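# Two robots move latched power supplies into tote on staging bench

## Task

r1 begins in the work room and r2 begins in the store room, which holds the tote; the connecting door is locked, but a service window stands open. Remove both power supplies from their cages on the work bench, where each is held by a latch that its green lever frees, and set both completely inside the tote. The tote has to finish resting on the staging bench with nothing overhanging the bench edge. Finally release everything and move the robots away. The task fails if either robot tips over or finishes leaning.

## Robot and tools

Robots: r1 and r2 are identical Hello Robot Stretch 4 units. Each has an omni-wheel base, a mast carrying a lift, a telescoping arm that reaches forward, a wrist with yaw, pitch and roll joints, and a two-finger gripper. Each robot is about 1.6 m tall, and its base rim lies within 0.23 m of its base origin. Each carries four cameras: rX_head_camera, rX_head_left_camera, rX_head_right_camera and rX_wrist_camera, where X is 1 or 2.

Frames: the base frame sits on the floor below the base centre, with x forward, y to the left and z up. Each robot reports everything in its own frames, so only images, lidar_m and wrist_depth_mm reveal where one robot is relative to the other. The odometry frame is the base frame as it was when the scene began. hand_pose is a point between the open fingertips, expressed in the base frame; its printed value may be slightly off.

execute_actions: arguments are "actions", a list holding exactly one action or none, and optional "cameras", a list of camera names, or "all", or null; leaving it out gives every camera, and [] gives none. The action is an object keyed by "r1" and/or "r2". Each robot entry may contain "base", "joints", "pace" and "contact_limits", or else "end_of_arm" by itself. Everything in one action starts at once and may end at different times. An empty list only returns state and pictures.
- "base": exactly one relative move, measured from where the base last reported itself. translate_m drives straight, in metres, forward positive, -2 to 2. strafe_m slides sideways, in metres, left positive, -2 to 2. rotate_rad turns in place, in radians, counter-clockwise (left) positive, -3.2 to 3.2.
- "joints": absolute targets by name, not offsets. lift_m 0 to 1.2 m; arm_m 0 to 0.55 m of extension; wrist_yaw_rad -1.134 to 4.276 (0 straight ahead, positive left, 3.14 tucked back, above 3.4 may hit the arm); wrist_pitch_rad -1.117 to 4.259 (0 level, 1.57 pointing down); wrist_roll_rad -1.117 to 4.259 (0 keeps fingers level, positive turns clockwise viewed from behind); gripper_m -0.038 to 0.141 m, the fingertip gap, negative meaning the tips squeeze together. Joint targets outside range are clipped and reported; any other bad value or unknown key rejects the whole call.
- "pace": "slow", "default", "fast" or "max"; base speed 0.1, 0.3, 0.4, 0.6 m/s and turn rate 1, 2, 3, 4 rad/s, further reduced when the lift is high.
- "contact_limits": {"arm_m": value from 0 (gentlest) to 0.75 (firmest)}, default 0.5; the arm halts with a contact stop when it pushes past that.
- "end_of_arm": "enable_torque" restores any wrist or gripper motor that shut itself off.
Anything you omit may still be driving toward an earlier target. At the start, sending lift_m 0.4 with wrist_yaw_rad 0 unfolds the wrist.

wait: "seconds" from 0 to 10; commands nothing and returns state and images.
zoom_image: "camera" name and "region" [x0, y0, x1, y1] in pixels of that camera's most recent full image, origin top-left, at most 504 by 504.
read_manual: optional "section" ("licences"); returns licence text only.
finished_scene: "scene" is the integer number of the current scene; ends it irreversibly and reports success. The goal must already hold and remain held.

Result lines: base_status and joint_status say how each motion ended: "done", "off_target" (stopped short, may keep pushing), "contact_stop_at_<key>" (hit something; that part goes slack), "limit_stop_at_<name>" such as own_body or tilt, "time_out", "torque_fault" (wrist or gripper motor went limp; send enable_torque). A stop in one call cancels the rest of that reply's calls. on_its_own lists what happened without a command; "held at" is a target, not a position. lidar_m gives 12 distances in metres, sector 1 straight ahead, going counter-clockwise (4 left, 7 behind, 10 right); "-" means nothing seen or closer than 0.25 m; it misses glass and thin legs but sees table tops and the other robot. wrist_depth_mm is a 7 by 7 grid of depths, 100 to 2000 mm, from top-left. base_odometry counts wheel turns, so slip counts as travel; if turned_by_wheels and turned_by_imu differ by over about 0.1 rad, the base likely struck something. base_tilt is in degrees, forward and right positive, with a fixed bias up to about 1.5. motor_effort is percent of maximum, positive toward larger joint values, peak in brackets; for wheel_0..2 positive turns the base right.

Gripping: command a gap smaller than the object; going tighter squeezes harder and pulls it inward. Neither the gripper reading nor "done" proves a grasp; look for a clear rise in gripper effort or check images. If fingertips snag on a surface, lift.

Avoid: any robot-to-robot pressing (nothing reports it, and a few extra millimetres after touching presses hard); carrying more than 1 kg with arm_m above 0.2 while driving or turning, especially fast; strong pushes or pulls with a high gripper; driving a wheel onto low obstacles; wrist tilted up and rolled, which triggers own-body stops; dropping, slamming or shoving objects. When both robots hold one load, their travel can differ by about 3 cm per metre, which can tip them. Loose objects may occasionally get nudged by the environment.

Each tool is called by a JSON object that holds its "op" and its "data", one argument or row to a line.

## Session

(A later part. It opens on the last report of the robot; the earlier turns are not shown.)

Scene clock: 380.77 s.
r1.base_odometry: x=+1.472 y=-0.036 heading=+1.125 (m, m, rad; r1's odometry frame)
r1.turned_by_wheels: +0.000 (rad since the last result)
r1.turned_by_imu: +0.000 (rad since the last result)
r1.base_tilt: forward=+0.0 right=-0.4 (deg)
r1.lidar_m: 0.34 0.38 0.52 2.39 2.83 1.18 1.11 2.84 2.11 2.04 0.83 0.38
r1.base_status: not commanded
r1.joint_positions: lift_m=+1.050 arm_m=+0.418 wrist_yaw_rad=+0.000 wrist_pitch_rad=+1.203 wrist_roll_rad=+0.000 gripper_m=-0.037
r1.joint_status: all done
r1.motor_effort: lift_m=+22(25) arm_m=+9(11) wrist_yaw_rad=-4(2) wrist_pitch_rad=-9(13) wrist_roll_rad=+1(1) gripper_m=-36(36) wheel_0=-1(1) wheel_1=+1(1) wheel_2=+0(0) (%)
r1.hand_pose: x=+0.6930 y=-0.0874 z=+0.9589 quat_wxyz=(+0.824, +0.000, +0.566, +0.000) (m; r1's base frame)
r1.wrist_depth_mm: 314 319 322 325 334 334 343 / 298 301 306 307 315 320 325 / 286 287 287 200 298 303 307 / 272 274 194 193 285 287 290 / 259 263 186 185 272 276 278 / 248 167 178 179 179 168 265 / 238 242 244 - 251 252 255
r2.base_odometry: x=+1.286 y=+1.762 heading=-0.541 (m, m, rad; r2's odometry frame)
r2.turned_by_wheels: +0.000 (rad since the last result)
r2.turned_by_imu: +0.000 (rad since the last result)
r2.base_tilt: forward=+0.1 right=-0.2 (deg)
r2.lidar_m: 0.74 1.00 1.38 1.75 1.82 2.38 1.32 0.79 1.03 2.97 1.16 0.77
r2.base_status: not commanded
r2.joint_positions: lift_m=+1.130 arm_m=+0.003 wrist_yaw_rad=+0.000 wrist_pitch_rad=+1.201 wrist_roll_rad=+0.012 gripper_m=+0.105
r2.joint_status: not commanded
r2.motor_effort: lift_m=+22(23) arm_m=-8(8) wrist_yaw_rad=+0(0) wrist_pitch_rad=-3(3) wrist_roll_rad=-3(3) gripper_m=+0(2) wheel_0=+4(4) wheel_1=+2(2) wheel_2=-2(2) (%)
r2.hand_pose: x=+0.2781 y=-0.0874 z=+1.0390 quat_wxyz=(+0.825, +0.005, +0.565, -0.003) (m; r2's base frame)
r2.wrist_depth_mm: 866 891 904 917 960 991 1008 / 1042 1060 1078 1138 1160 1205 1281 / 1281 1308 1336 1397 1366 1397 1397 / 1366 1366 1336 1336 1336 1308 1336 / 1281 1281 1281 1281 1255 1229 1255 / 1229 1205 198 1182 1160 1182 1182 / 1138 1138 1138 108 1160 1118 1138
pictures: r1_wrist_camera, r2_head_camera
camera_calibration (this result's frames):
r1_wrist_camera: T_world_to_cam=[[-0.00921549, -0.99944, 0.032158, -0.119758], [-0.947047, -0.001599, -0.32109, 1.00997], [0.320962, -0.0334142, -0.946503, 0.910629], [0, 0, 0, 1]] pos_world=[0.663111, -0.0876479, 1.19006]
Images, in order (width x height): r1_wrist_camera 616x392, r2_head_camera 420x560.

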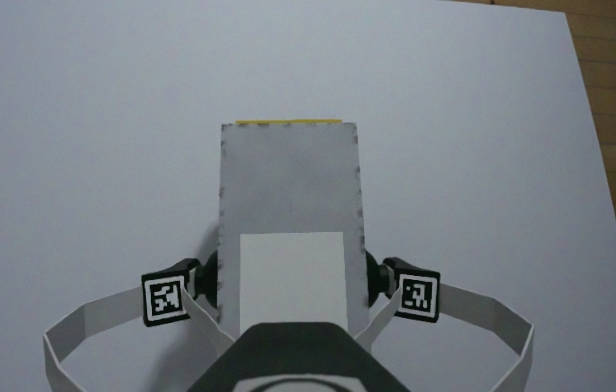

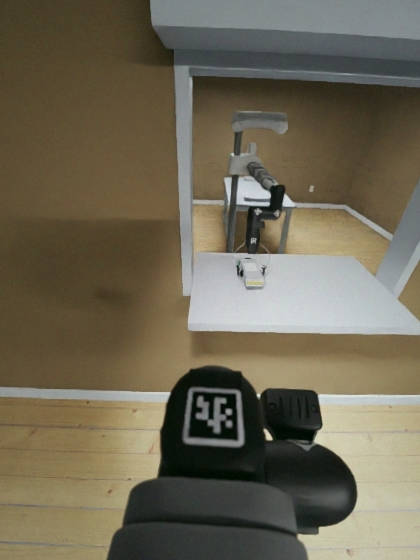

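{"op": "execute_actions", "data": {
  "actions": [
    {"r1":{"joints":{"lift_m":1.023,"gripper_m":0.03}},"r2":{"base":{"rotate_rad":0.04}}}
  ],
  "cameras": []
}}

{"op": "execute_actions", "data": {
  "actions": [
    {"r1":{"joints":{"lift_m":1.036,"gripper_m":0.095}},"r2":{"base":{"strafe_m":-0.11}}}
  ],
  "cameras": []
}}

{"op": "execute_actions", "data": {
  "actions": [
    {"r1":{"joints":{"lift_m":1.1}}}
  ],
  "cameras": []
}}

{"op": "execute_actions", "data": {
  "actions": [
    {"r1":{"joints":{"arm_m":0.0},"base":{"translate_m":-0.4},"pace":"fast"},"r2":{"base":{"translate_m":0.38}}}
  ],
  "cameras": ["r2_head_camera","r2_wrist_camera"]
}}

Scene clock: 382.53 s.
r1.base_odometry: x=+1.472 y=-0.036 heading=+1.125 (m, m, rad; r1's odometry frame)
r1.turned_by_wheels: +0.000 (rad since the last result)
r1.turned_by_imu: +0.000 (rad since the last result)
r1.base_tilt: forward=-0.1 right=-0.3 (deg)
r1.lidar_m: 0.36 0.35 0.53 2.41 2.84 1.16 1.14 2.84 2.10 2.01 0.80 0.38
r1.base_status: not commanded
r1.joint_positions: lift_m=+1.023 arm_m=+0.418 wrist_yaw_rad=+0.000 wrist_pitch_rad=+1.204 wrist_roll_rad=+0.000 gripper_m=+0.031
r1.joint_status: all done
r1.motor_effort: lift_m=+22(22) arm_m=+9(9) wrist_yaw_rad=-2(2) wrist_pitch_rad=-12(14) wrist_roll_rad=+1(2) gripper_m=-22(36) wheel_0=-1(0) wheel_1=+1(1) wheel_2=+0(0) (%)
r1.hand_pose: x=+0.6927 y=-0.0874 z=+0.9318 quat_wxyz=(+0.824, +0.000, +0.566, +0.000) (m; r1's base frame)
r1.wrist_depth_mm: 282 286 290 294 298 303 307 / 268 272 276 278 283 289 291 / 256 259 259 220 268 273 276 / 245 248 245 210 256 259 263 / 234 237 203 202 245 247 250 / 224 180 191 192 194 236 238 / 216 218 220 - 226 228 229
r2.base_odometry: x=+1.286 y=+1.762 heading=-0.502 (m, m, rad; r2's odometry frame)
r2.turned_by_wheels: +0.039 (rad since the last result)
r2.turned_by_imu: +0.040 (rad since the last result)
r2.base_tilt: forward=+0.1 right=-0.2 (deg)
r2.lidar_m: 0.74 1.03 1.41 1.74 1.85 2.51 0.96 0.78 1.04 2.97 1.07 0.77
r2.base_status: done
r2.joint_positions: lift_m=+1.130 arm_m=+0.003 wrist_yaw_rad=+0.000 wrist_pitch_rad=+1.201 wrist_roll_rad=+0.012 gripper_m=+0.105
r2.joint_status: not commanded
r2.motor_effort: lift_m=+22(22) arm_m=-7(7) wrist_yaw_rad=+0(0) wrist_pitch_rad=-3(3) wrist_roll_rad=-3(3) gripper_m=-2(1) wheel_0=-5(5) wheel_1=-3(5) wheel_2=-3(5) (%)
r2.hand_pose: x=+0.2781 y=-0.0874 z=+1.0390 quat_wxyz=(+0.825, +0.005, +0.565, -0.003) (m; r2's base frame)
r2.wrist_depth_mm: 878 891 917 917 946 960 976 / 1060 1078 1098 1118 1160 1160 1182 / 1336 1336 1366 1366 1366 1397 1397 / 1336 1366 1336 1366 1336 1336 1336 / 1255 1281 1255 1255 1255 1255 1229 / 1205 1182 198 1182 1160 1182 1182 / 1138 1138 1160 108 1138 1118 1118
pictures: none
No camera images: the call's "cameras" was empty. Leave "cameras" out to get every camera's image.

Scene clock: 384.07 s.
r1.base_odometry: x=+1.472 y=-0.036 heading=+1.125 (m, m, rad; r1's odometry frame)
r1.turned_by_wheels: +0.000 (rad since the last result)
r1.turned_by_imu: +0.000 (rad since the last result)
r1.base_tilt: forward=-0.1 right=-0.4 (deg)
r1.lidar_m: 0.35 0.38 0.54 2.43 2.85 1.18 1.12 2.83 2.10 2.00 0.81 0.39
r1.base_status: not commanded
r1.joint_positions: lift_m=+1.036 arm_m=+0.418 wrist_yaw_rad=+0.000 wrist_pitch_rad=+1.201 wrist_roll_rad=+0.000 gripper_m=+0.095
r1.joint_status: all done
r1.motor_effort: lift_m=+23(26) arm_m=+9(9) wrist_yaw_rad=-2(1) wrist_pitch_rad=-5(12) wrist_roll_rad=+0(1) gripper_m=+0(24) wheel_0=-1(1) wheel_1=+1(1) wheel_2=+0(0) (%)
r1.hand_pose: x=+0.6935 y=-0.0874 z=+0.9450 quat_wxyz=(+0.825, +0.000, +0.565, +0.000) (m; r1's base frame)
r1.wrist_depth_mm: 300 306 309 315 317 322 330 / 287 291 296 298 301 306 309 / 273 276 278 238 286 291 294 / 260 264 262 229 273 276 279 / 248 250 218 217 260 264 267 / 238 237 205 207 208 252 255 / 229 231 234 - 240 241 242
r2.base_odometry: x=+1.233 y=+1.666 heading=-0.501 (m, m, rad; r2's odometry frame)
r2.turned_by_wheels: +0.000 (rad since the last result)
r2.turned_by_imu: +0.001 (rad since the last result)
r2.base_tilt: forward=+0.1 right=-0.2 (deg)
r2.lidar_m: 0.71 1.02 1.41 1.88 1.92 2.68 0.74 0.76 1.09 2.85 1.40 0.80
r2.base_status: done
r2.joint_positions: lift_m=+1.130 arm_m=+0.003 wrist_yaw_rad=+0.000 wrist_pitch_rad=+1.201 wrist_roll_rad=+0.012 gripper_m=+0.105
r2.joint_status: not commanded
r2.motor_effort: lift_m=+22(22) arm_m=-8(8) wrist_yaw_rad=+0(0) wrist_pitch_rad=-4(3) wrist_roll_rad=-2(1) gripper_m=+0(0) wheel_0=+3(12) wheel_1=+1(11) wheel_2=+0(3) (%)
r2.hand_pose: x=+0.2781 y=-0.0874 z=+1.0390 quat_wxyz=(+0.825, +0.005, +0.565, -0.003) (m; r2's base frame)
r2.wrist_depth_mm: 891 891 904 931 931 960 976 / 1060 1078 1098 1118 1138 1160 1182 / 1308 1336 1366 1397 1397 1397 1397 / 1336 1336 1336 1336 1336 1336 1336 / 1281 1281 1281 1255 1281 1255 1255 / 1205 1205 198 1205 1160 1205 1182 / 1138 1138 1138 108 1138 1138 1118
pictures: none
No camera images: the call's "cameras" was empty. Leave "cameras" out to get every camera's image.

Scene clock: 385.27 s.
r1.base_odometry: x=+1.472 y=-0.036 heading=+1.125 (m, m, rad; r1's odometry frame)
r1.turned_by_wheels: +0.000 (rad since the last result)
r1.turned_by_imu: +0.000 (rad since the last result)
r1.base_tilt: forward=-0.1 right=-0.4 (deg)
r1.lidar_m: 0.35 0.38 0.54 2.41 2.82 1.18 1.13 2.83 2.10 2.02 0.82 0.37
r1.base_status: not commanded
r1.joint_positions: lift_m=+1.100 arm_m=+0.418 wrist_yaw_rad=+0.000 wrist_pitch_rad=+1.201 wrist_roll_rad=+0.000 gripper_m=+0.095
r1.joint_status: all done
r1.motor_effort: lift_m=+23(24) arm_m=+9(9) wrist_yaw_rad=-1(1) wrist_pitch_rad=-5(4) wrist_roll_rad=+0(2) gripper_m=-2(1) wheel_0=-1(1) wheel_1=+1(1) wheel_2=+0(0) (%)
r1.hand_pose: x=+0.6935 y=-0.0874 z=+1.0090 quat_wxyz=(+0.825, +0.000, +0.565, +0.000) (m; r1's base frame)
r1.wrist_depth_mm: 377 379 1499 1229 1281 1537 1576 / 357 362 364 370 375 382 1464 / 338 345 349 353 359 364 1366 / 325 329 329 297 342 345 357 / 309 310 283 283 325 329 334 / 297 296 270 268 306 314 315 / 285 289 294 - 301 303 304
r2.base_odometry: x=+1.233 y=+1.666 heading=-0.501 (m, m, rad; r2's odometry frame)
r2.turned_by_wheels: +0.000 (rad since the last result)
r2.turned_by_imu: +0.000 (rad since the last result)
r2.base_tilt: forward=+0.1 right=-0.3 (deg)
r2.lidar_m: 0.75 1.03 1.42 1.87 1.95 2.69 0.74 0.76 1.05 2.87 1.41 0.78
r2.base_status: not commanded
r2.joint_positions: lift_m=+1.130 arm_m=+0.003 wrist_yaw_rad=+0.000 wrist_pitch_rad=+1.201 wrist_roll_rad=+0.012 gripper_m=+0.105
r2.joint_status: not commanded
r2.motor_effort: lift_m=+23(22) arm_m=-7(7) wrist_yaw_rad=+0(0) wrist_pitch_rad=-4(3) wrist_roll_rad=-4(4) gripper_m=-1(1) wheel_0=+4(4) wheel_1=+1(1) wheel_2=+0(0) (%)
r2.hand_pose: x=+0.2781 y=-0.0874 z=+1.0390 quat_wxyz=(+0.825, +0.005, +0.565, -0.003) (m; r2's base frame)
r2.wrist_depth_mm: 878 891 917 917 931 960 976 / 1060 1078 1118 1118 1138 1160 1205 / 1336 1336 1366 1397 1397 1397 1397 / 1336 1366 1336 1336 1336 1336 1308 / 1281 1281 1255 1255 1255 1255 1255 / 1205 1205 198 1182 1160 1182 1182 / 1160 1138 1160 108 1118 1118 1118
pictures: none
No camera images: the call's "cameras" was empty. Leave "cameras" out to get every camera's image.

Scene clock: 388.00 s.
r1.base_odometry: x=+1.300 y=-0.397 heading=+1.125 (m, m, rad; r1's odometry frame)
r1.turned_by_wheels: +0.000 (rad since the last result)
r1.turned_by_imu: +0.000 (rad since the last result)
r1.base_tilt: forward=-0.1 right=-0.3 (deg)
r1.lidar_m: 0.75 0.79 1.44 2.69 1.04 0.76 0.69 2.83 2.06 2.02 1.36 0.78
r1.base_status: done
r1.joint_positions: lift_m=+1.100 arm_m=+0.003 wrist_yaw_rad=+0.000 wrist_pitch_rad=+1.201 wrist_roll_rad=+0.000 gripper_m=+0.095
r1.joint_status: all done
r1.motor_effort: lift_m=+23(22) arm_m=-9(10) wrist_yaw_rad=-1(1) wrist_pitch_rad=-6(3) wrist_roll_rad=-1(0) gripper_m=-2(1) wheel_0=+0(5) wheel_1=+0(1) wheel_2=-1(8) (%)
r1.hand_pose: x=+0.2777 y=-0.0874 z=+1.0091 quat_wxyz=(+0.825, +0.000, +0.565, +0.000) (m; r1's base frame)
r1.wrist_depth_mm: 1025 1025 1008 1008 991 1008 991 / 1255 1255 1255 1255 1229 1205 1205 / 1255 1336 1308 1336 1366 1366 1366 / 1229 1229 1281 1281 1281 1336 1366 / 1160 1205 1205 1255 1229 1255 1255 / 1118 1138 1118 1160 1138 1205 1182 / 1078 1098 1008 - 1138 1160 1138
r2.base_odometry: x=+1.566 y=+1.483 heading=-0.501 (m, m, rad; r2's odometry frame)
r2.turned_by_wheels: +0.000 (rad since the last result)
r2.turned_by_imu: +0.001 (rad since the last result)
r2.base_tilt: forward=+0.1 right=-0.2 (deg)
r2.lidar_m: 0.36 0.40 0.85 1.86 1.95 2.67 1.12 1.20 2.99 2.33 0.55 0.40
r2.base_status: done
r2.joint_positions: lift_m=+1.130 arm_m=+0.003 wrist_yaw_rad=+0.000 wrist_pitch_rad=+1.201 wrist_roll_rad=+0.012 gripper_m=+0.105
r2.joint_status: not commanded
r2.motor_effort: lift_m=+22(22) arm_m=-8(8) wrist_yaw_rad=+0(1) wrist_pitch_rad=-3(3) wrist_roll_rad=-2(1) gripper_m=+0(1) wheel_0=+3(7) wheel_1=+1(7) wheel_2=-2(10) (%)
r2.hand_pose: x=+0.2781 y=-0.0874 z=+1.0390 quat_wxyz=(+0.825, +0.005, +0.565, -0.003) (m; r2's base frame)
r2.wrist_depth_mm: 442 473 469 424 466 462 459 / 525 439 436 436 433 430 430 / 634 413 410 407 407 402 402 / 831 392 392 392 397 413 1098 / 1229 1255 1255 1255 1255 1255 1229 / 1205 1182 198 1182 1182 1182 1182 / 1138 1138 1138 108 1138 1138 1138
pictures: r2_head_camera, r2_wrist_camera
camera_calibration (this result's frames):
r2_wrist_camera: T_world_to_cam=[[-0.0484341, -0.998812, -0.00538011, -0.0726731], [-0.930431, 0.0470758, -0.363431, 0.702915], [0.363252, -0.0125966, -0.931606, 1.09854], [0, 0, 0, 1]] pos_world=[0.251449, -0.0918392, 1.27847]
Images, in order (width x height): r2_head_camera 420x560, r2_wrist_camera 616x392.

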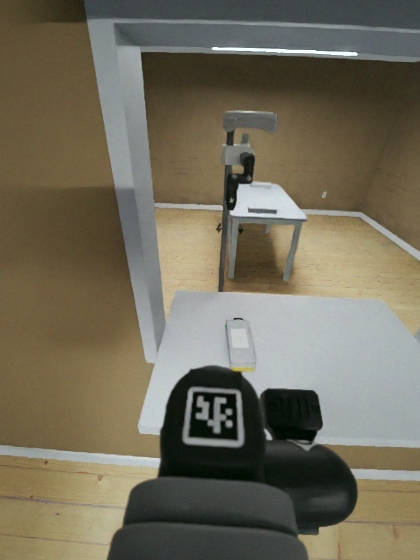

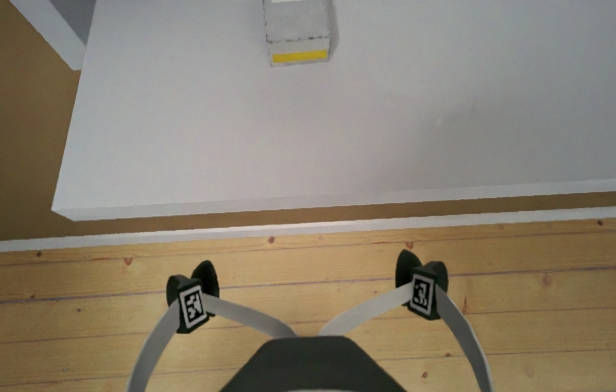

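{"op": "execute_actions", "data": {
  "actions": [
    {"r2":{"base":{"strafe_m":0.004},"joints":{"arm_m":0.372,"lift_m":1.09}}}
  ],
  "cameras": []
}}

{"op": "execute_actions", "data": {
  "actions": [
    {"r2":{"joints":{"lift_m":1.033}}}
  ],
  "cameras": ["r2_wrist_camera"]
}}

Scene clock: 390.77 s.
r1.base_odometry: x=+1.300 y=-0.397 heading=+1.125 (m, m, rad; r1's odometry frame)
r1.turned_by_wheels: +0.000 (rad since the last result)
r1.turned_by_imu: +0.000 (rad since the last result)
r1.base_tilt: forward=+0.0 right=-0.4 (deg)
r1.lidar_m: 0.75 0.79 1.40 2.71 1.04 0.76 0.73 2.81 2.08 2.02 1.36 0.76
r1.base_status: not commanded
r1.joint_positions: lift_m=+1.100 arm_m=+0.003 wrist_yaw_rad=+0.000 wrist_pitch_rad=+1.201 wrist_roll_rad=+0.000 gripper_m=+0.095
r1.joint_status: not commanded
r1.motor_effort: lift_m=+22(22) arm_m=-9(9) wrist_yaw_rad=-1(0) wrist_pitch_rad=-4(4) wrist_roll_rad=-1(2) gripper_m=+0(0) wheel_0=+0(0) wheel_1=+0(1) wheel_2=+0(0) (%)
r1.hand_pose: x=+0.2777 y=-0.0874 z=+1.0091 quat_wxyz=(+0.825, +0.000, +0.565, +0.000) (m; r1's base frame)
r1.wrist_depth_mm: 1025 1025 1025 1008 991 1008 976 / 1255 1255 1255 1255 1255 1255 1205 / 1308 1308 1336 1336 1397 1366 1430 / 1229 1255 1281 1281 1281 1308 1336 / 1182 1205 1205 1229 1229 1229 1255 / 1160 1138 1138 1182 1182 1205 1182 / 1078 1098 1008 - 1138 1160 1160
r2.base_odometry: x=+1.568 y=+1.487 heading=-0.501 (m, m, rad; r2's odometry frame)
r2.turned_by_wheels: +0.000 (rad since the last result)
r2.turned_by_imu: +0.001 (rad since the last result)
r2.base_tilt: forward=+0.1 right=-0.3 (deg)
r2.lidar_m: 0.35 0.39 0.87 1.86 1.95 2.68 1.14 1.18 3.00 2.34 0.55 0.40
r2.base_status: done
r2.joint_positions: lift_m=+1.090 arm_m=+0.371 wrist_yaw_rad=+0.000 wrist_pitch_rad=+1.201 wrist_roll_rad=+0.012 gripper_m=+0.105
r2.joint_status: all done
r2.motor_effort: lift_m=+17(20) arm_m=+8(11) wrist_yaw_rad=+0(0) wrist_pitch_rad=-2(3) wrist_roll_rad=-2(3) gripper_m=-1(1) wheel_0=+3(7) wheel_1=+0(8) wheel_2=+0(1) (%)
r2.hand_pose: x=+0.6459 y=-0.0874 z=+0.9995 quat_wxyz=(+0.825, +0.005, +0.565, -0.003) (m; r2's base frame)
r2.wrist_depth_mm: 1618 415 415 415 413 410 407 / 1464 389 387 387 382 382 382 / 375 364 362 362 359 359 357 / 343 342 340 296 338 336 334 / 322 322 320 278 319 317 315 / 304 304 197 264 258 301 300 / 290 286 289 108 285 282 285
pictures: none
No camera images: the call's "cameras" was empty. Leave "cameras" out to get every camera's image.

Scene clock: 391.93 s.
r1.base_odometry: x=+1.300 y=-0.397 heading=+1.125 (m, m, rad; r1's odometry frame)
r1.turned_by_wheels: +0.000 (rad since the last result)
r1.turned_by_imu: +0.000 (rad since the last result)
r1.base_tilt: forward=-0.1 right=-0.3 (deg)
r1.lidar_m: 0.75 0.79 1.41 2.72 1.02 0.71 0.70 2.86 2.06 2.01 1.38 0.78
r1.base_status: not commanded
r1.joint_positions: lift_m=+1.100 arm_m=+0.003 wrist_yaw_rad=+0.000 wrist_pitch_rad=+1.201 wrist_roll_rad=+0.000 gripper_m=+0.095
r1.joint_status: not commanded
r1.motor_effort: lift_m=+22(22) arm_m=-9(9) wrist_yaw_rad=-1(1) wrist_pitch_rad=-4(4) wrist_roll_rad=+0(1) gripper_m=+0(0) wheel_0=+0(0) wheel_1=+1(0) wheel_2=+0(1) (%)
r1.hand_pose: x=+0.2777 y=-0.0874 z=+1.0091 quat_wxyz=(+0.825, +0.000, +0.565, +0.000) (m; r1's base frame)
r1.wrist_depth_mm: 1025 1025 991 1008 976 1008 976 / 1281 1255 1255 1255 1229 1229 1205 / 1281 1308 1336 1336 1397 1397 1366 / 1229 1255 1255 1281 1308 1336 1366 / 1160 1205 1205 1205 1229 1255 1255 / 1138 1138 1138 1160 1160 1182 1205 / 1078 1098 1008 - 1160 1138 1160
r2.base_odometry: x=+1.568 y=+1.487 heading=-0.501 (m, m, rad; r2's odometry frame)
r2.turned_by_wheels: +0.000 (rad since the last result)
r2.turned_by_imu: +0.000 (rad since the last result)
r2.base_tilt: forward=+0.0 right=-0.2 (deg)
r2.lidar_m: 0.36 0.40 0.85 1.85 1.93 2.67 1.12 1.18 3.00 2.37 0.58 0.40
r2.base_status: not commanded
r2.joint_positions: lift_m=+1.033 arm_m=+0.371 wrist_yaw_rad=+0.000 wrist_pitch_rad=+1.201 wrist_roll_rad=+0.012 gripper_m=+0.105
r2.joint_status: all done
r2.motor_effort: lift_m=+17(17) arm_m=+8(7) wrist_yaw_rad=-1(0) wrist_pitch_rad=-2(2) wrist_roll_rad=-3(3) gripper_m=+0(1) wheel_0=+3(3) wheel_1=+0(0) wheel_2=+0(0) (%)
r2.hand_pose: x=+0.6459 y=-0.0874 z=+0.9425 quat_wxyz=(+0.825, +0.005, +0.565, -0.003) (m; r2's base frame)
r2.wrist_depth_mm: 343 342 342 340 338 336 334 / 320 319 319 317 315 314 312 / 300 298 297 251 294 294 293 / 282 279 276 235 276 276 274 / 265 264 263 221 258 260 259 / 251 249 198 210 205 246 246 / 237 235 236 108 232 232 234
pictures: r2_wrist_camera
camera_calibration (this result's frames):
r2_wrist_camera: T_world_to_cam=[[-0.0483096, -0.998818, -0.0053955, -0.0554345], [-0.930321, 0.0469614, -0.363726, 1.01019], [0.36355, -0.0125519, -0.93149, 0.874725], [0, 0, 0, 1]] pos_world=[0.619122, -0.0918296, 1.18193]
Images, in order (width x height): r2_wrist_camera 616x392.

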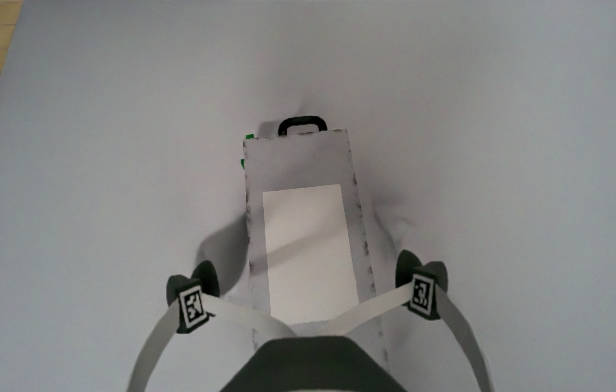

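{"op": "execute_actions", "data": {
  "actions": [
    {"r2":{"joints":{"lift_m":1.031,"arm_m":0.38,"gripper_m":-0.038}}}
  ],
  "cameras": []
}}

{"op": "execute_actions", "data": {
  "actions": [
    {"r2":{"joints":{"lift_m":1.07,"arm_m":0.03},"base":{"rotate_rad":-0.145},"pace":"slow"}}
  ],
  "cameras": []
}}

{"op": "execute_actions", "data": {
  "actions": [
    {"r2":{"base":{"translate_m":-1.0}}}
  ],
  "cameras": ["r2_wrist_camera","r2_head_right_camera"]
}}

Scene clock: 394.47 s.
r1.base_odometry: x=+1.300 y=-0.397 heading=+1.125 (m, m, rad; r1's odometry frame)
r1.turned_by_wheels: +0.000 (rad since the last result)
r1.turned_by_imu: +0.000 (rad since the last result)
r1.base_tilt: forward=-0.1 right=-0.3 (deg)
r1.lidar_m: 0.75 0.77 1.42 2.72 1.03 0.76 0.71 2.84 2.06 2.00 1.36 0.78
r1.base_status: not commanded
r1.joint_positions: lift_m=+1.100 arm_m=+0.003 wrist_yaw_rad=+0.000 wrist_pitch_rad=+1.201 wrist_roll_rad=+0.000 gripper_m=+0.095
r1.joint_status: not commanded
r1.motor_effort: lift_m=+22(23) arm_m=-9(9) wrist_yaw_rad=-1(0) wrist_pitch_rad=-3(4) wrist_roll_rad=+0(0) gripper_m=-1(1) wheel_0=+0(0) wheel_1=+1(0) wheel_2=-1(1) (%)
r1.hand_pose: x=+0.2777 y=-0.0874 z=+1.0091 quat_wxyz=(+0.825, +0.000, +0.565, +0.000) (m; r1's base frame)
r1.wrist_depth_mm: 1008 1025 1025 991 991 991 976 / 1255 1255 1255 1255 1229 1229 1205 / 1281 1308 1336 1308 1336 1397 1397 / 1255 1255 1281 1281 1308 1308 1336 / 1182 1205 1229 1205 1205 1281 1255 / 1118 1118 1138 1160 1138 1182 1205 / 1078 1098 1008 - 1138 1182 1160
r2.base_odometry: x=+1.568 y=+1.487 heading=-0.501 (m, m, rad; r2's odometry frame)
r2.turned_by_wheels: +0.000 (rad since the last result)
r2.turned_by_imu: +0.001 (rad since the last result)
r2.base_tilt: forward=+0.2 right=-0.2 (deg)
r2.lidar_m: 0.35 0.39 0.87 1.85 1.96 2.67 1.10 1.17 2.98 2.33 0.55 0.41
r2.base_status: not commanded
r2.joint_positions: lift_m=+1.031 arm_m=+0.379 wrist_yaw_rad=+0.000 wrist_pitch_rad=+1.204 wrist_roll_rad=+0.012 gripper_m=-0.037
r2.joint_status: all done
r2.motor_effort: lift_m=+20(19) arm_m=+7(10) wrist_yaw_rad=+0(0) wrist_pitch_rad=-12(13) wrist_roll_rad=-2(1) gripper_m=-29(28) wheel_0=+3(3) wheel_1=+0(0) wheel_2=-1(0) (%)
r2.hand_pose: x=+0.6530 y=-0.0874 z=+0.9399 quat_wxyz=(+0.824, +0.005, +0.566, -0.003) (m; r2's base frame)
r2.wrist_depth_mm: 334 334 332 330 329 327 325 / 312 310 309 309 307 306 304 / 293 291 290 223 289 287 286 / 274 274 271 208 271 271 270 / 259 259 255 195 253 255 254 / 247 245 183 183 181 167 241 / 232 228 229 108 229 229 227
pictures: none
No camera images: the call's "cameras" was empty. Leave "cameras" out to get every camera's image.

Scene clock: 399.23 s.
r1.base_odometry: x=+1.300 y=-0.397 heading=+1.125 (m, m, rad; r1's odometry frame)
r1.turned_by_wheels: +0.000 (rad since the last result)
r1.turned_by_imu: +0.001 (rad since the last result)
r1.base_tilt: forward=-0.1 right=-0.3 (deg)
r1.lidar_m: 0.75 0.80 1.43 2.71 1.02 0.76 0.71 2.83 2.07 2.02 1.36 0.79
r1.base_status: not commanded
r1.joint_positions: lift_m=+1.100 arm_m=+0.003 wrist_yaw_rad=+0.000 wrist_pitch_rad=+1.201 wrist_roll_rad=+0.000 gripper_m=+0.095
r1.joint_status: not commanded
r1.motor_effort: lift_m=+23(23) arm_m=-9(9) wrist_yaw_rad=-1(1) wrist_pitch_rad=-4(4) wrist_roll_rad=-2(1) gripper_m=-1(0) wheel_0=+0(0) wheel_1=+0(0) wheel_2=+0(0) (%)
r1.hand_pose: x=+0.2777 y=-0.0874 z=+1.0091 quat_wxyz=(+0.825, +0.000, +0.565, +0.000) (m; r1's base frame)
r1.wrist_depth_mm: 1008 1025 991 1025 991 991 991 / 1229 1255 1255 1255 1255 1205 1205 / 1281 1308 1336 1366 1336 1336 1397 / 1229 1255 1255 1308 1308 1308 1308 / 1160 1182 1205 1229 1229 1281 1255 / 1138 1098 1138 1182 1160 1205 1205 / 1098 1098 1042 - 1138 1138 1182
r2.base_odometry: x=+1.568 y=+1.487 heading=-0.645 (m, m, rad; r2's odometry frame)
r2.turned_by_wheels: -0.144 (rad since the last result)
r2.turned_by_imu: -0.144 (rad since the last result)
r2.base_tilt: forward=+0.1 right=-0.2 (deg)
r2.lidar_m: 0.34 0.38 0.76 1.55 1.89 2.36 1.18 1.14 1.42 2.88 0.69 0.38
r2.base_status: done
r2.joint_positions: lift_m=+1.069 arm_m=+0.031 wrist_yaw_rad=+0.000 wrist_pitch_rad=+1.204 wrist_roll_rad=+0.012 gripper_m=-0.037
r2.joint_status: all done
r2.motor_effort: lift_m=+26(28) arm_m=-8(7) wrist_yaw_rad=+0(1) wrist_pitch_rad=-11(12) wrist_roll_rad=-3(2) gripper_m=-28(27) wheel_0=+5(9) wheel_1=+2(6) wheel_2=+2(7) (%)
r2.hand_pose: x=+0.3058 y=-0.0874 z=+0.9784 quat_wxyz=(+0.824, +0.005, +0.566, -0.003) (m; r2's base frame)
r2.wrist_depth_mm: 387 384 384 384 382 379 377 / 362 362 359 357 355 355 353 / 342 338 336 223 334 340 370 / 319 322 322 208 1098 1229 1229 / 976 1118 1138 195 1182 1205 1205 / 1138 1160 183 183 181 167 1138 / 1098 1060 1078 108 1060 1078 1060
pictures: none
No camera images: the call's "cameras" was empty. Leave "cameras" out to get every camera's image.

Scene clock: 404.07 s.
r1.base_odometry: x=+1.300 y=-0.397 heading=+1.125 (m, m, rad; r1's odometry frame)
r1.turned_by_wheels: +0.000 (rad since the last result)
r1.turned_by_imu: +0.001 (rad since the last result)
r1.base_tilt: forward=-0.1 right=-0.4 (deg)
r1.lidar_m: 0.74 0.78 1.43 2.71 1.03 0.76 0.71 2.85 2.08 2.01 1.35 0.76
r1.base_status: not commanded
r1.joint_positions: lift_m=+1.100 arm_m=+0.003 wrist_yaw_rad=+0.000 wrist_pitch_rad=+1.201 wrist_roll_rad=+0.000 gripper_m=+0.095
r1.joint_status: not commanded
r1.motor_effort: lift_m=+22(23) arm_m=-9(9) wrist_yaw_rad=+0(2) wrist_pitch_rad=-5(4) wrist_roll_rad=-2(0) gripper_m=+0(1) wheel_0=+0(0) wheel_1=+0(1) wheel_2=-1(0) (%)
r1.hand_pose: x=+0.2777 y=-0.0874 z=+1.0091 quat_wxyz=(+0.825, +0.000, +0.565, +0.000) (m; r1's base frame)
r1.wrist_depth_mm: 1008 1025 991 1008 991 1008 991 / 1255 1281 1255 1229 1255 1229 1182 / 1255 1336 1308 1366 1366 1366 1397 / 1229 1229 1255 1255 1281 1308 1336 / 1182 1229 1205 1229 1255 1255 1308 / 1138 1138 1118 1182 1138 1205 1229 / 1078 1078 1025 - 1138 1160 1160
r2.base_odometry: x=+0.769 y=+2.088 heading=-0.646 (m, m, rad; r2's odometry frame)
r2.turned_by_wheels: -0.001 (rad since the last result)
r2.turned_by_imu: -0.001 (rad since the last result)
r2.base_tilt: forward=+0.1 right=-0.3 (deg)
r2.lidar_m: 1.35 1.60 1.91 1.70 1.74 2.18 2.70 0.44 0.29 0.33 2.66 0.39
r2.base_status: done
r2.joint_positions: lift_m=+1.070 arm_m=+0.031 wrist_yaw_rad=+0.000 wrist_pitch_rad=+1.204 wrist_roll_rad=+0.012 gripper_m=-0.037
r2.joint_status: not commanded
r2.motor_effort: lift_m=+25(26) arm_m=-7(8) wrist_yaw_rad=+0(0) wrist_pitch_rad=-12(12) wrist_roll_rad=-2(2) gripper_m=-28(27) wheel_0=-4(9) wheel_1=-3(7) wheel_2=+1(11) (%)
r2.hand_pose: x=+0.3057 y=-0.0874 z=+0.9784 quat_wxyz=(+0.824, +0.005, +0.566, -0.003) (m; r2's base frame)
r2.wrist_depth_mm: 1397 1499 1537 1537 1537 1537 1537 / 1464 1430 1430 1430 1430 1430 1397 / 1366 1366 1336 223 1336 1336 1308 / 1281 1281 1255 208 1255 1255 1255 / 1205 1205 1182 195 1182 1205 1160 / 1160 1160 183 183 180 167 1118 / 1098 1060 1078 108 1078 1078 1060
pictures: r2_head_right_camera, r2_wrist_camera
camera_calibration (this result's frames):
r2_wrist_camera: T_world_to_cam=[[-0.048442, -0.998812, -0.00523017, -0.0718056], [-0.931549, 0.0470678, -0.360557, 0.704102], [0.360375, -0.0125939, -0.932723, 1.03401], [0, 0, 0, 1]] pos_world=[0.279795, -0.0918385, 1.21794]
Images, in order (width x height): r2_head_right_camera 420x672, r2_wrist_camera 616x392.

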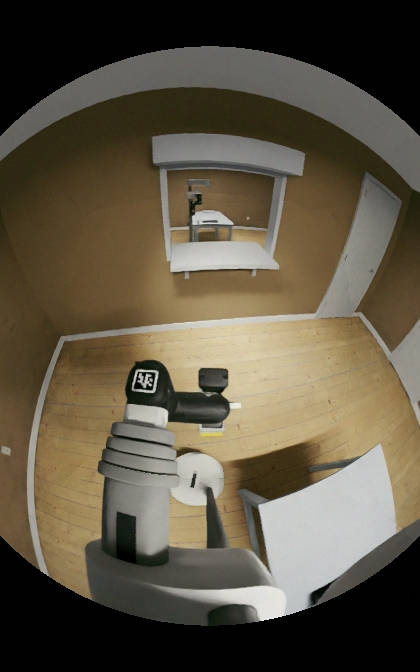

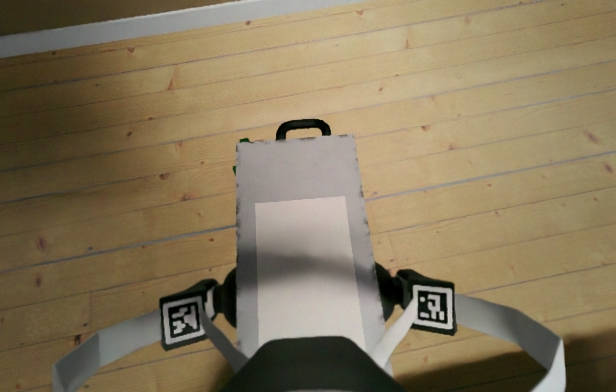

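Clear by ~0.28 m. Continue.

{"op": "execute_actions", "data": {
  "actions": [
    {"r2":{"base":{"translate_m":-0.88},"joints":{"lift_m":1.0}}}
  ],
  "cameras": []
}}

{"op": "execute_actions", "data": {
  "actions": [
    {"r2":{"base":{"rotate_rad":-1.425},"joints":{"arm_m":0.18},"pace":"slow"}}
  ],
  "cameras": []
}}

{"op": "execute_actions", "data": {
  "actions": [
    {"r2":{"joints":{"arm_m":0.40,"lift_m":0.98}}}
  ],
  "cameras": ["r2_wrist_camera","r2_head_camera"]
}}

Scene clock: 408.67 s.
r1.base_odometry: x=+1.300 y=-0.397 heading=+1.125 (m, m, rad; r1's odometry frame)
r1.turned_by_wheels: +0.000 (rad since the last result)
r1.turned_by_imu: +0.001 (rad since the last result)
r1.base_tilt: forward=+0.0 right=-0.4 (deg)
r1.lidar_m: 0.76 0.79 1.44 2.72 1.03 0.75 0.71 2.86 2.06 2.01 1.35 0.78
r1.base_status: not commanded
r1.joint_positions: lift_m=+1.100 arm_m=+0.003 wrist_yaw_rad=+0.000 wrist_pitch_rad=+1.201 wrist_roll_rad=+0.000 gripper_m=+0.095
r1.joint_status: not commanded
r1.motor_effort: lift_m=+22(23) arm_m=-9(9) wrist_yaw_rad=-1(1) wrist_pitch_rad=-3(4) wrist_roll_rad=+0(2) gripper_m=-1(0) wheel_0=+0(0) wheel_1=+1(1) wheel_2=-1(1) (%)
r1.hand_pose: x=+0.2777 y=-0.0874 z=+1.0091 quat_wxyz=(+0.825, +0.000, +0.565, +0.000) (m; r1's base frame)
r1.wrist_depth_mm: 1008 1025 1008 1008 991 991 991 / 1229 1255 1255 1255 1281 1229 1182 / 1308 1308 1308 1366 1366 1366 1366 / 1229 1255 1229 1281 1308 1308 1308 / 1182 1205 1205 1205 1229 1255 1281 / 1118 1118 1118 1160 1182 1205 1229 / 1078 1078 1008 - 1118 1138 1138
r2.base_odometry: x=+0.067 y=+2.618 heading=-0.646 (m, m, rad; r2's odometry frame)
r2.turned_by_wheels: +0.000 (rad since the last result)
r2.turned_by_imu: +0.000 (rad since the last result)
r2.base_tilt: forward=+0.1 right=-0.2 (deg)
r2.lidar_m: 2.23 2.46 1.74 1.57 1.61 2.01 1.82 0.70 0.41 0.36 0.40 0.46
r2.base_status: done
r2.joint_positions: lift_m=+1.000 arm_m=+0.031 wrist_yaw_rad=+0.000 wrist_pitch_rad=+1.204 wrist_roll_rad=+0.012 gripper_m=-0.037
r2.joint_status: all done
r2.motor_effort: lift_m=+20(23) arm_m=-8(8) wrist_yaw_rad=+0(0) wrist_pitch_rad=-12(12) wrist_roll_rad=-3(3) gripper_m=-28(28) wheel_0=-3(9) wheel_1=-3(6) wheel_2=+2(13) (%)
r2.hand_pose: x=+0.3057 y=-0.0874 z=+0.9088 quat_wxyz=(+0.824, +0.005, +0.566, -0.003) (m; r2's base frame)
r2.wrist_depth_mm: 1464 1464 1464 1430 1464 492 480 / 1397 1366 1366 1366 1336 466 452 / 1308 1308 1255 223 1229 1229 424 / 1229 1205 1182 208 1160 1182 397 / 1160 1138 1118 195 976 1118 384 / 1078 1078 183 183 181 167 715 / 1025 1008 1008 108 1008 1008 991
pictures: none
No camera images: the call's "cameras" was empty. Leave "cameras" out to get every camera's image.

Scene clock: 411.47 s.
r1.base_odometry: x=+1.300 y=-0.397 heading=+1.125 (m, m, rad; r1's odometry frame)
r1.turned_by_wheels: +0.000 (rad since the last result)
r1.turned_by_imu: +0.000 (rad since the last result)
r1.base_tilt: forward=-0.1 right=-0.3 (deg)
r1.lidar_m: 0.74 0.77 1.43 2.71 1.04 0.75 0.72 2.84 2.07 2.01 1.37 0.79
r1.base_status: not commanded
r1.joint_positions: lift_m=+1.100 arm_m=+0.003 wrist_yaw_rad=+0.000 wrist_pitch_rad=+1.201 wrist_roll_rad=+0.000 gripper_m=+0.095
r1.joint_status: not commanded
r1.motor_effort: lift_m=+22(23) arm_m=-9(9) wrist_yaw_rad=-1(0) wrist_pitch_rad=-3(5) wrist_roll_rad=-1(2) gripper_m=-1(2) wheel_0=+0(0) wheel_1=+0(1) wheel_2=-1(1) (%)
r1.hand_pose: x=+0.2777 y=-0.0874 z=+1.0091 quat_wxyz=(+0.825, +0.000, +0.565, +0.000) (m; r1's base frame)
r1.wrist_depth_mm: 1008 1025 1008 1025 991 1008 991 / 1255 1255 1281 1229 1229 1205 1205 / 1308 1308 1308 1336 1366 1397 1397 / 1255 1255 1255 1281 1308 1308 1336 / 1160 1205 1205 1229 1229 1255 1255 / 1118 1138 1118 1160 1160 1182 1205 / 1078 1078 1008 - 1138 1160 1138
r2.base_odometry: x=+0.067 y=+2.618 heading=-2.070 (m, m, rad; r2's odometry frame)
r2.turned_by_wheels: -1.424 (rad since the last result)
r2.turned_by_imu: -1.436 (rad since the last result)
r2.base_tilt: forward=+0.2 right=-0.2 (deg)
r2.lidar_m: 0.33 0.41 0.57 2.21 2.27 1.67 1.59 1.65 1.93 1.84 0.55 0.36
r2.base_status: done
r2.joint_positions: lift_m=+1.000 arm_m=+0.179 wrist_yaw_rad=+0.000 wrist_pitch_rad=+1.204 wrist_roll_rad=+0.012 gripper_m=-0.037
r2.joint_status: all done
r2.motor_effort: lift_m=+20(20) arm_m=+8(7) wrist_yaw_rad=+0(0) wrist_pitch_rad=-11(12) wrist_roll_rad=-2(2) gripper_m=-29(29) wheel_0=+5(8) wheel_1=+2(7) wheel_2=+5(9) (%)
r2.hand_pose: x=+0.4530 y=-0.0874 z=+0.9089 quat_wxyz=(+0.824, +0.005, +0.566, -0.003) (m; r2's base frame)
r2.wrist_depth_mm: 496 427 442 484 469 480 480 / 459 407 445 452 442 452 445 / 433 345 424 223 377 421 421 / 407 397 370 208 394 399 397 / 384 382 375 194 373 375 375 / 364 362 186 183 181 167 355 / 347 342 345 108 347 991 991
pictures: none
No camera images: the call's "cameras" was empty. Leave "cameras" out to get every camera's image.

Scene clock: 413.23 s.
r1.base_odometry: x=+1.300 y=-0.397 heading=+1.125 (m, m, rad; r1's odometry frame)
r1.turned_by_wheels: +0.000 (rad since the last result)
r1.turned_by_imu: +0.000 (rad since the last result)
r1.base_tilt: forward=-0.1 right=-0.4 (deg)
r1.lidar_m: 0.75 0.78 1.42 2.71 1.04 0.75 0.71 2.83 2.08 2.01 1.37 0.78
r1.base_status: not commanded
r1.joint_positions: lift_m=+1.100 arm_m=+0.003 wrist_yaw_rad=+0.000 wrist_pitch_rad=+1.201 wrist_roll_rad=+0.000 gripper_m=+0.095
r1.joint_status: not commanded
r1.motor_effort: lift_m=+22(22) arm_m=-9(9) wrist_yaw_rad=+1(1) wrist_pitch_rad=-4(4) wrist_roll_rad=+0(1) gripper_m=-1(1) wheel_0=+0(0) wheel_1=+1(1) wheel_2=+0(1) (%)
r1.hand_pose: x=+0.2777 y=-0.0874 z=+1.0091 quat_wxyz=(+0.825, +0.000, +0.565, +0.000) (m; r1's base frame)
r1.wrist_depth_mm: 1025 1042 1008 1025 991 1025 991 / 1255 1229 1255 1281 1205 1205 1205 / 1281 1336 1308 1336 1366 1397 1397 / 1255 1255 1255 1308 1281 1308 1308 / 1182 1205 1205 1229 1229 1255 1255 / 1138 1098 1118 1182 1182 1205 1205 / 1078 1098 1008 - 1138 1160 1160
r2.base_odometry: x=+0.067 y=+2.618 heading=-2.070 (m, m, rad; r2's odometry frame)
r2.turned_by_wheels: +0.000 (rad since the last result)
r2.turned_by_imu: +0.000 (rad since the last result)
r2.base_tilt: forward=+0.1 right=-0.2 (deg)
r2.lidar_m: 0.38 0.40 0.55 2.24 2.26 1.66 1.56 1.68 1.94 1.84 0.55 0.40
r2.base_status: not commanded
r2.joint_positions: lift_m=+0.980 arm_m=+0.399 wrist_yaw_rad=+0.000 wrist_pitch_rad=+1.204 wrist_roll_rad=+0.012 gripper_m=-0.037
r2.joint_status: all done
r2.motor_effort: lift_m=+20(20) arm_m=+8(6) wrist_yaw_rad=+0(0) wrist_pitch_rad=-11(13) wrist_roll_rad=-1(2) gripper_m=-29(29) wheel_0=+5(5) wheel_1=+2(2) wheel_2=+5(5) (%)
r2.hand_pose: x=+0.6731 y=-0.0874 z=+0.8889 quat_wxyz=(+0.824, +0.005, +0.566, -0.003) (m; r2's base frame)
r2.wrist_depth_mm: 466 364 382 389 445 455 455 / 436 357 382 427 413 427 427 / 407 347 357 223 355 399 399 / 384 338 330 208 291 377 375 / 357 332 340 195 268 355 353 / 336 279 183 183 181 167 334 / 252 300 317 108 246 317 317
pictures: r2_head_camera, r2_wrist_camera
camera_calibration (this result's frames):
r2_wrist_camera: T_world_to_cam=[[-0.0483299, -0.998818, -0.0052481, -0.0545282], [-0.931413, 0.0469648, -0.360921, 1.01424], [0.360741, -0.0125552, -0.932581, 0.817759], [0, 0, 0, 1]] pos_world=[0.647038, -0.09183, 1.1284]
Images, in order (width x height): r2_head_camera 420x560, r2_wrist_camera 616x392.

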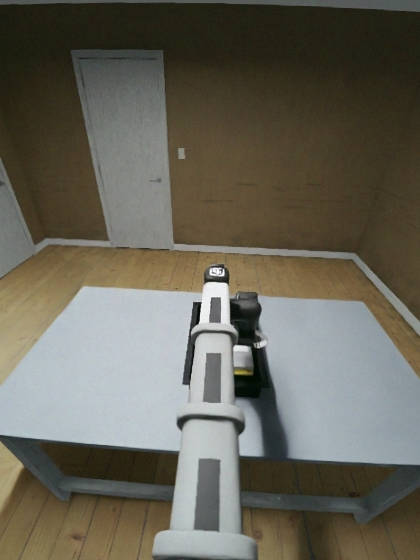

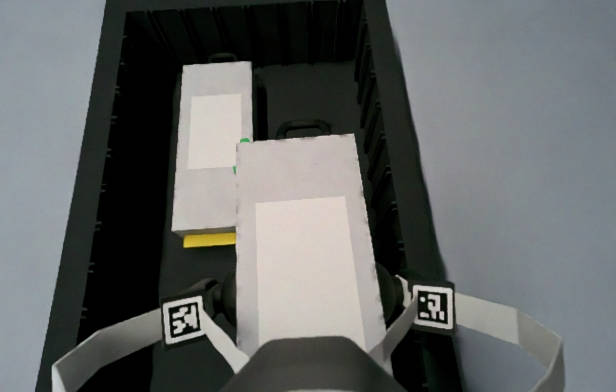

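{"op": "zoom_image", "data": {
  "camera": "r2_head_camera",
  "region": [170, 290, 290, 410]
}}

Region (170, 290, 290, 410) of r2_head_camera's 420x560 image, scaled by 4.200, with more detail than that image has.

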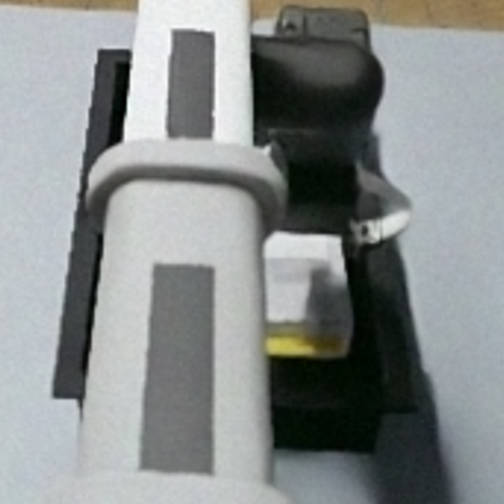

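{"op": "execute_actions", "data": {
  "actions": [
    {"r2":{"base":{"strafe_m":0.003},"joints":{"arm_m":0.421,"lift_m":0.93,"gripper_m":-0.01},"pace":"slow"}}
  ],
  "cameras": ["r2_wrist_camera","r2_head_camera"]
}}

{"op": "zoom_image", "data": {
  "camera": "r2_head_camera",
  "region": [200, 320, 290, 410]
}}

Scene clock: 416.53 s.
r1.base_odometry: x=+1.300 y=-0.397 heading=+1.125 (m, m, rad; r1's odometry frame)
r1.turned_by_wheels: +0.000 (rad since the last result)
r1.turned_by_imu: +0.000 (rad since the last result)
r1.base_tilt: forward=+0.0 right=-0.3 (deg)
r1.lidar_m: 0.74 0.78 1.43 2.72 1.03 0.74 0.72 2.87 2.06 2.01 1.38 0.78
r1.base_status: not commanded
r1.joint_positions: lift_m=+1.100 arm_m=+0.003 wrist_yaw_rad=+0.000 wrist_pitch_rad=+1.201 wrist_roll_rad=+0.000 gripper_m=+0.095
r1.joint_status: not commanded
r1.motor_effort: lift_m=+22(22) arm_m=-9(9) wrist_yaw_rad=-2(2) wrist_pitch_rad=-3(5) wrist_roll_rad=-2(0) gripper_m=-2(0) wheel_0=+0(0) wheel_1=+0(0) wheel_2=+0(0) (%)
r1.hand_pose: x=+0.2777 y=-0.0874 z=+1.0091 quat_wxyz=(+0.825, +0.000, +0.565, +0.000) (m; r1's base frame)
r1.wrist_depth_mm: 1008 1025 1008 1008 1008 1025 991 / 1229 1255 1281 1255 1255 1229 1182 / 1281 1308 1336 1336 1366 1397 1397 / 1229 1255 1255 1281 1281 1336 1336 / 1182 1182 1229 1229 1229 1281 1281 / 1160 1138 1118 1160 1138 1182 1205 / 1060 1098 1008 - 1138 1138 1160
r2.base_odometry: x=+0.069 y=+2.616 heading=-2.070 (m, m, rad; r2's odometry frame)
r2.turned_by_wheels: +0.000 (rad since the last result)
r2.turned_by_imu: +0.001 (rad since the last result)
r2.base_tilt: forward=+0.2 right=-0.2 (deg)
r2.lidar_m: 0.39 0.40 0.55 2.21 2.27 1.65 1.58 1.67 1.92 1.81 0.56 0.42
r2.base_status: done
r2.joint_positions: lift_m=+0.930 arm_m=+0.420 wrist_yaw_rad=+0.000 wrist_pitch_rad=+1.204 wrist_roll_rad=+0.012 gripper_m=-0.009
r2.joint_status: all done
r2.motor_effort: lift_m=+20(19) arm_m=+8(10) wrist_yaw_rad=+0(1) wrist_pitch_rad=-11(10) wrist_roll_rad=-3(4) gripper_m=-26(27) wheel_0=-3(6) wheel_1=+4(5) wheel_2=+0(1) (%)
r2.hand_pose: x=+0.6940 y=-0.0874 z=+0.8389 quat_wxyz=(+0.824, +0.005, +0.566, -0.003) (m; r2's base frame)
r2.wrist_depth_mm: 394 334 343 364 340 392 389 / 364 327 320 366 304 366 366 / 264 314 300 229 279 343 342 / 246 294 279 213 257 322 322 / 227 300 283 200 236 301 306 / 217 282 186 187 186 202 289 / 206 270 273 108 249 198 274
pictures: r2_head_camera, r2_wrist_camera
camera_calibration (this result's frames):
r2_wrist_camera: T_world_to_cam=[[-0.0483382, -0.998817, -0.00524245, -0.0537787], [-0.931455, 0.046972, -0.360812, 1.01563], [0.360631, -0.0125579, -0.932624, 0.763692], [0, 0, 0, 1]] pos_world=[0.667998, -0.0918306, 1.07841]
Images, in order (width x height): r2_head_camera 420x560, r2_wrist_camera 616x392.

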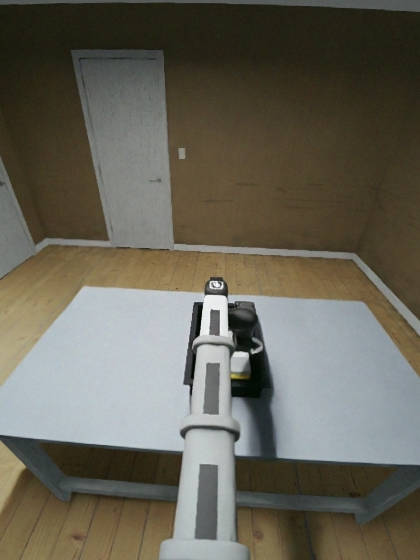

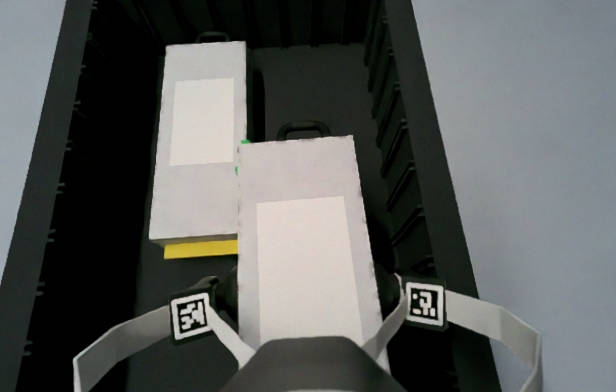

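Region (200, 320, 290, 410) of r2_head_camera's 420x560 image, scaled by 5.600, with more detail than that image has.

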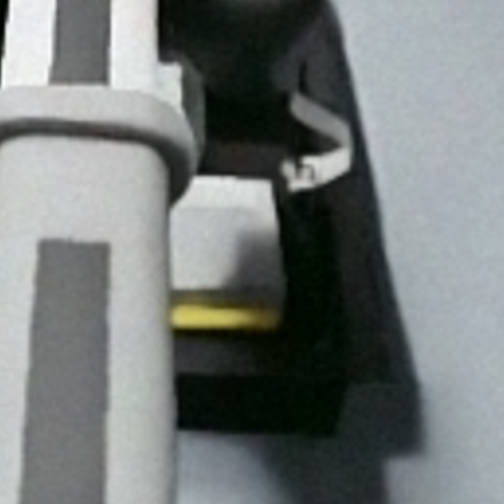

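{"op": "execute_actions", "data": {
  "actions": [
    {"r2":{"base":{"strafe_m":-0.002},"joints":{"lift_m":0.875,"gripper_m":0.012},"pace":"slow"}}
  ],
  "cameras": ["r2_wrist_camera"]
}}

Scene clock: 418.00 s.
r1.base_odometry: x=+1.300 y=-0.397 heading=+1.125 (m, m, rad; r1's odometry frame)
r1.turned_by_wheels: +0.000 (rad since the last result)
r1.turned_by_imu: +0.000 (rad since the last result)
r1.base_tilt: forward=-0.1 right=-0.4 (deg)
r1.lidar_m: 0.75 0.80 1.43 2.71 1.04 0.74 0.70 2.83 2.07 1.99 1.36 0.76
r1.base_status: not commanded
r1.joint_positions: lift_m=+1.100 arm_m=+0.003 wrist_yaw_rad=+0.000 wrist_pitch_rad=+1.201 wrist_roll_rad=+0.000 gripper_m=+0.095
r1.joint_status: not commanded
r1.motor_effort: lift_m=+22(23) arm_m=-9(9) wrist_yaw_rad=-2(1) wrist_pitch_rad=-3(4) wrist_roll_rad=-1(1) gripper_m=-1(0) wheel_0=+0(0) wheel_1=+0(1) wheel_2=+0(0) (%)
r1.hand_pose: x=+0.2777 y=-0.0874 z=+1.0091 quat_wxyz=(+0.825, +0.000, +0.565, +0.000) (m; r1's base frame)
r1.wrist_depth_mm: 1025 1025 1008 1008 991 991 976 / 1229 1255 1281 1255 1255 1205 1205 / 1308 1336 1336 1366 1336 1366 1397 / 1229 1255 1281 1255 1308 1281 1366 / 1182 1182 1205 1229 1229 1229 1308 / 1138 1118 1118 1138 1160 1205 1205 / 1098 1078 1008 - 1138 1138 1138
r2.base_odometry: x=+0.068 y=+2.617 heading=-2.070 (m, m, rad; r2's odometry frame)
r2.turned_by_wheels: +0.000 (rad since the last result)
r2.turned_by_imu: +0.001 (rad since the last result)
r2.base_tilt: forward=+0.1 right=-0.2 (deg)
r2.lidar_m: 0.36 0.39 0.57 2.22 2.28 1.66 1.57 1.70 1.91 1.84 0.55 0.40
r2.base_status: done
r2.joint_positions: lift_m=+0.875 arm_m=+0.420 wrist_yaw_rad=+0.000 wrist_pitch_rad=+1.204 wrist_roll_rad=+0.012 gripper_m=+0.012
r2.joint_status: all done
r2.motor_effort: lift_m=+20(19) arm_m=+8(9) wrist_yaw_rad=+0(1) wrist_pitch_rad=-12(12) wrist_roll_rad=-2(2) gripper_m=-22(26) wheel_0=+4(5) wheel_1=-1(3) wheel_2=+0(1) (%)
r2.hand_pose: x=+0.6940 y=-0.0874 z=+0.7839 quat_wxyz=(+0.824, +0.005, +0.566, -0.003) (m; r2's base frame)
r2.wrist_depth_mm: 237 287 277 322 255 322 320 / 231 260 257 300 264 297 300 / 229 241 240 236 273 187 281 / 225 228 225 219 256 176 266 / 221 249 246 204 234 164 250 / 220 239 189 193 187 156 237 / 216 223 226 108 223 159 221
pictures: r2_wrist_camera
camera_calibration (this result's frames):
r2_wrist_camera: T_world_to_cam=[[-0.0483614, -0.998816, -0.00523591, -0.0540599], [-0.931503, 0.046993, -0.360686, 0.995687], [0.360505, -0.012566, -0.932673, 0.712543], [0, 0, 0, 1]] pos_world=[0.667996, -0.0918324, 1.02342]
Images, in order (width x height): r2_wrist_camera 616x392.

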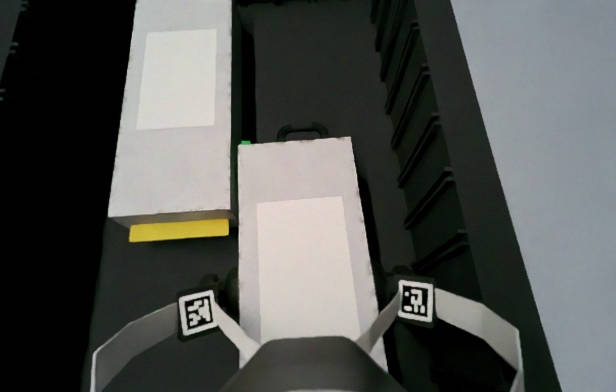

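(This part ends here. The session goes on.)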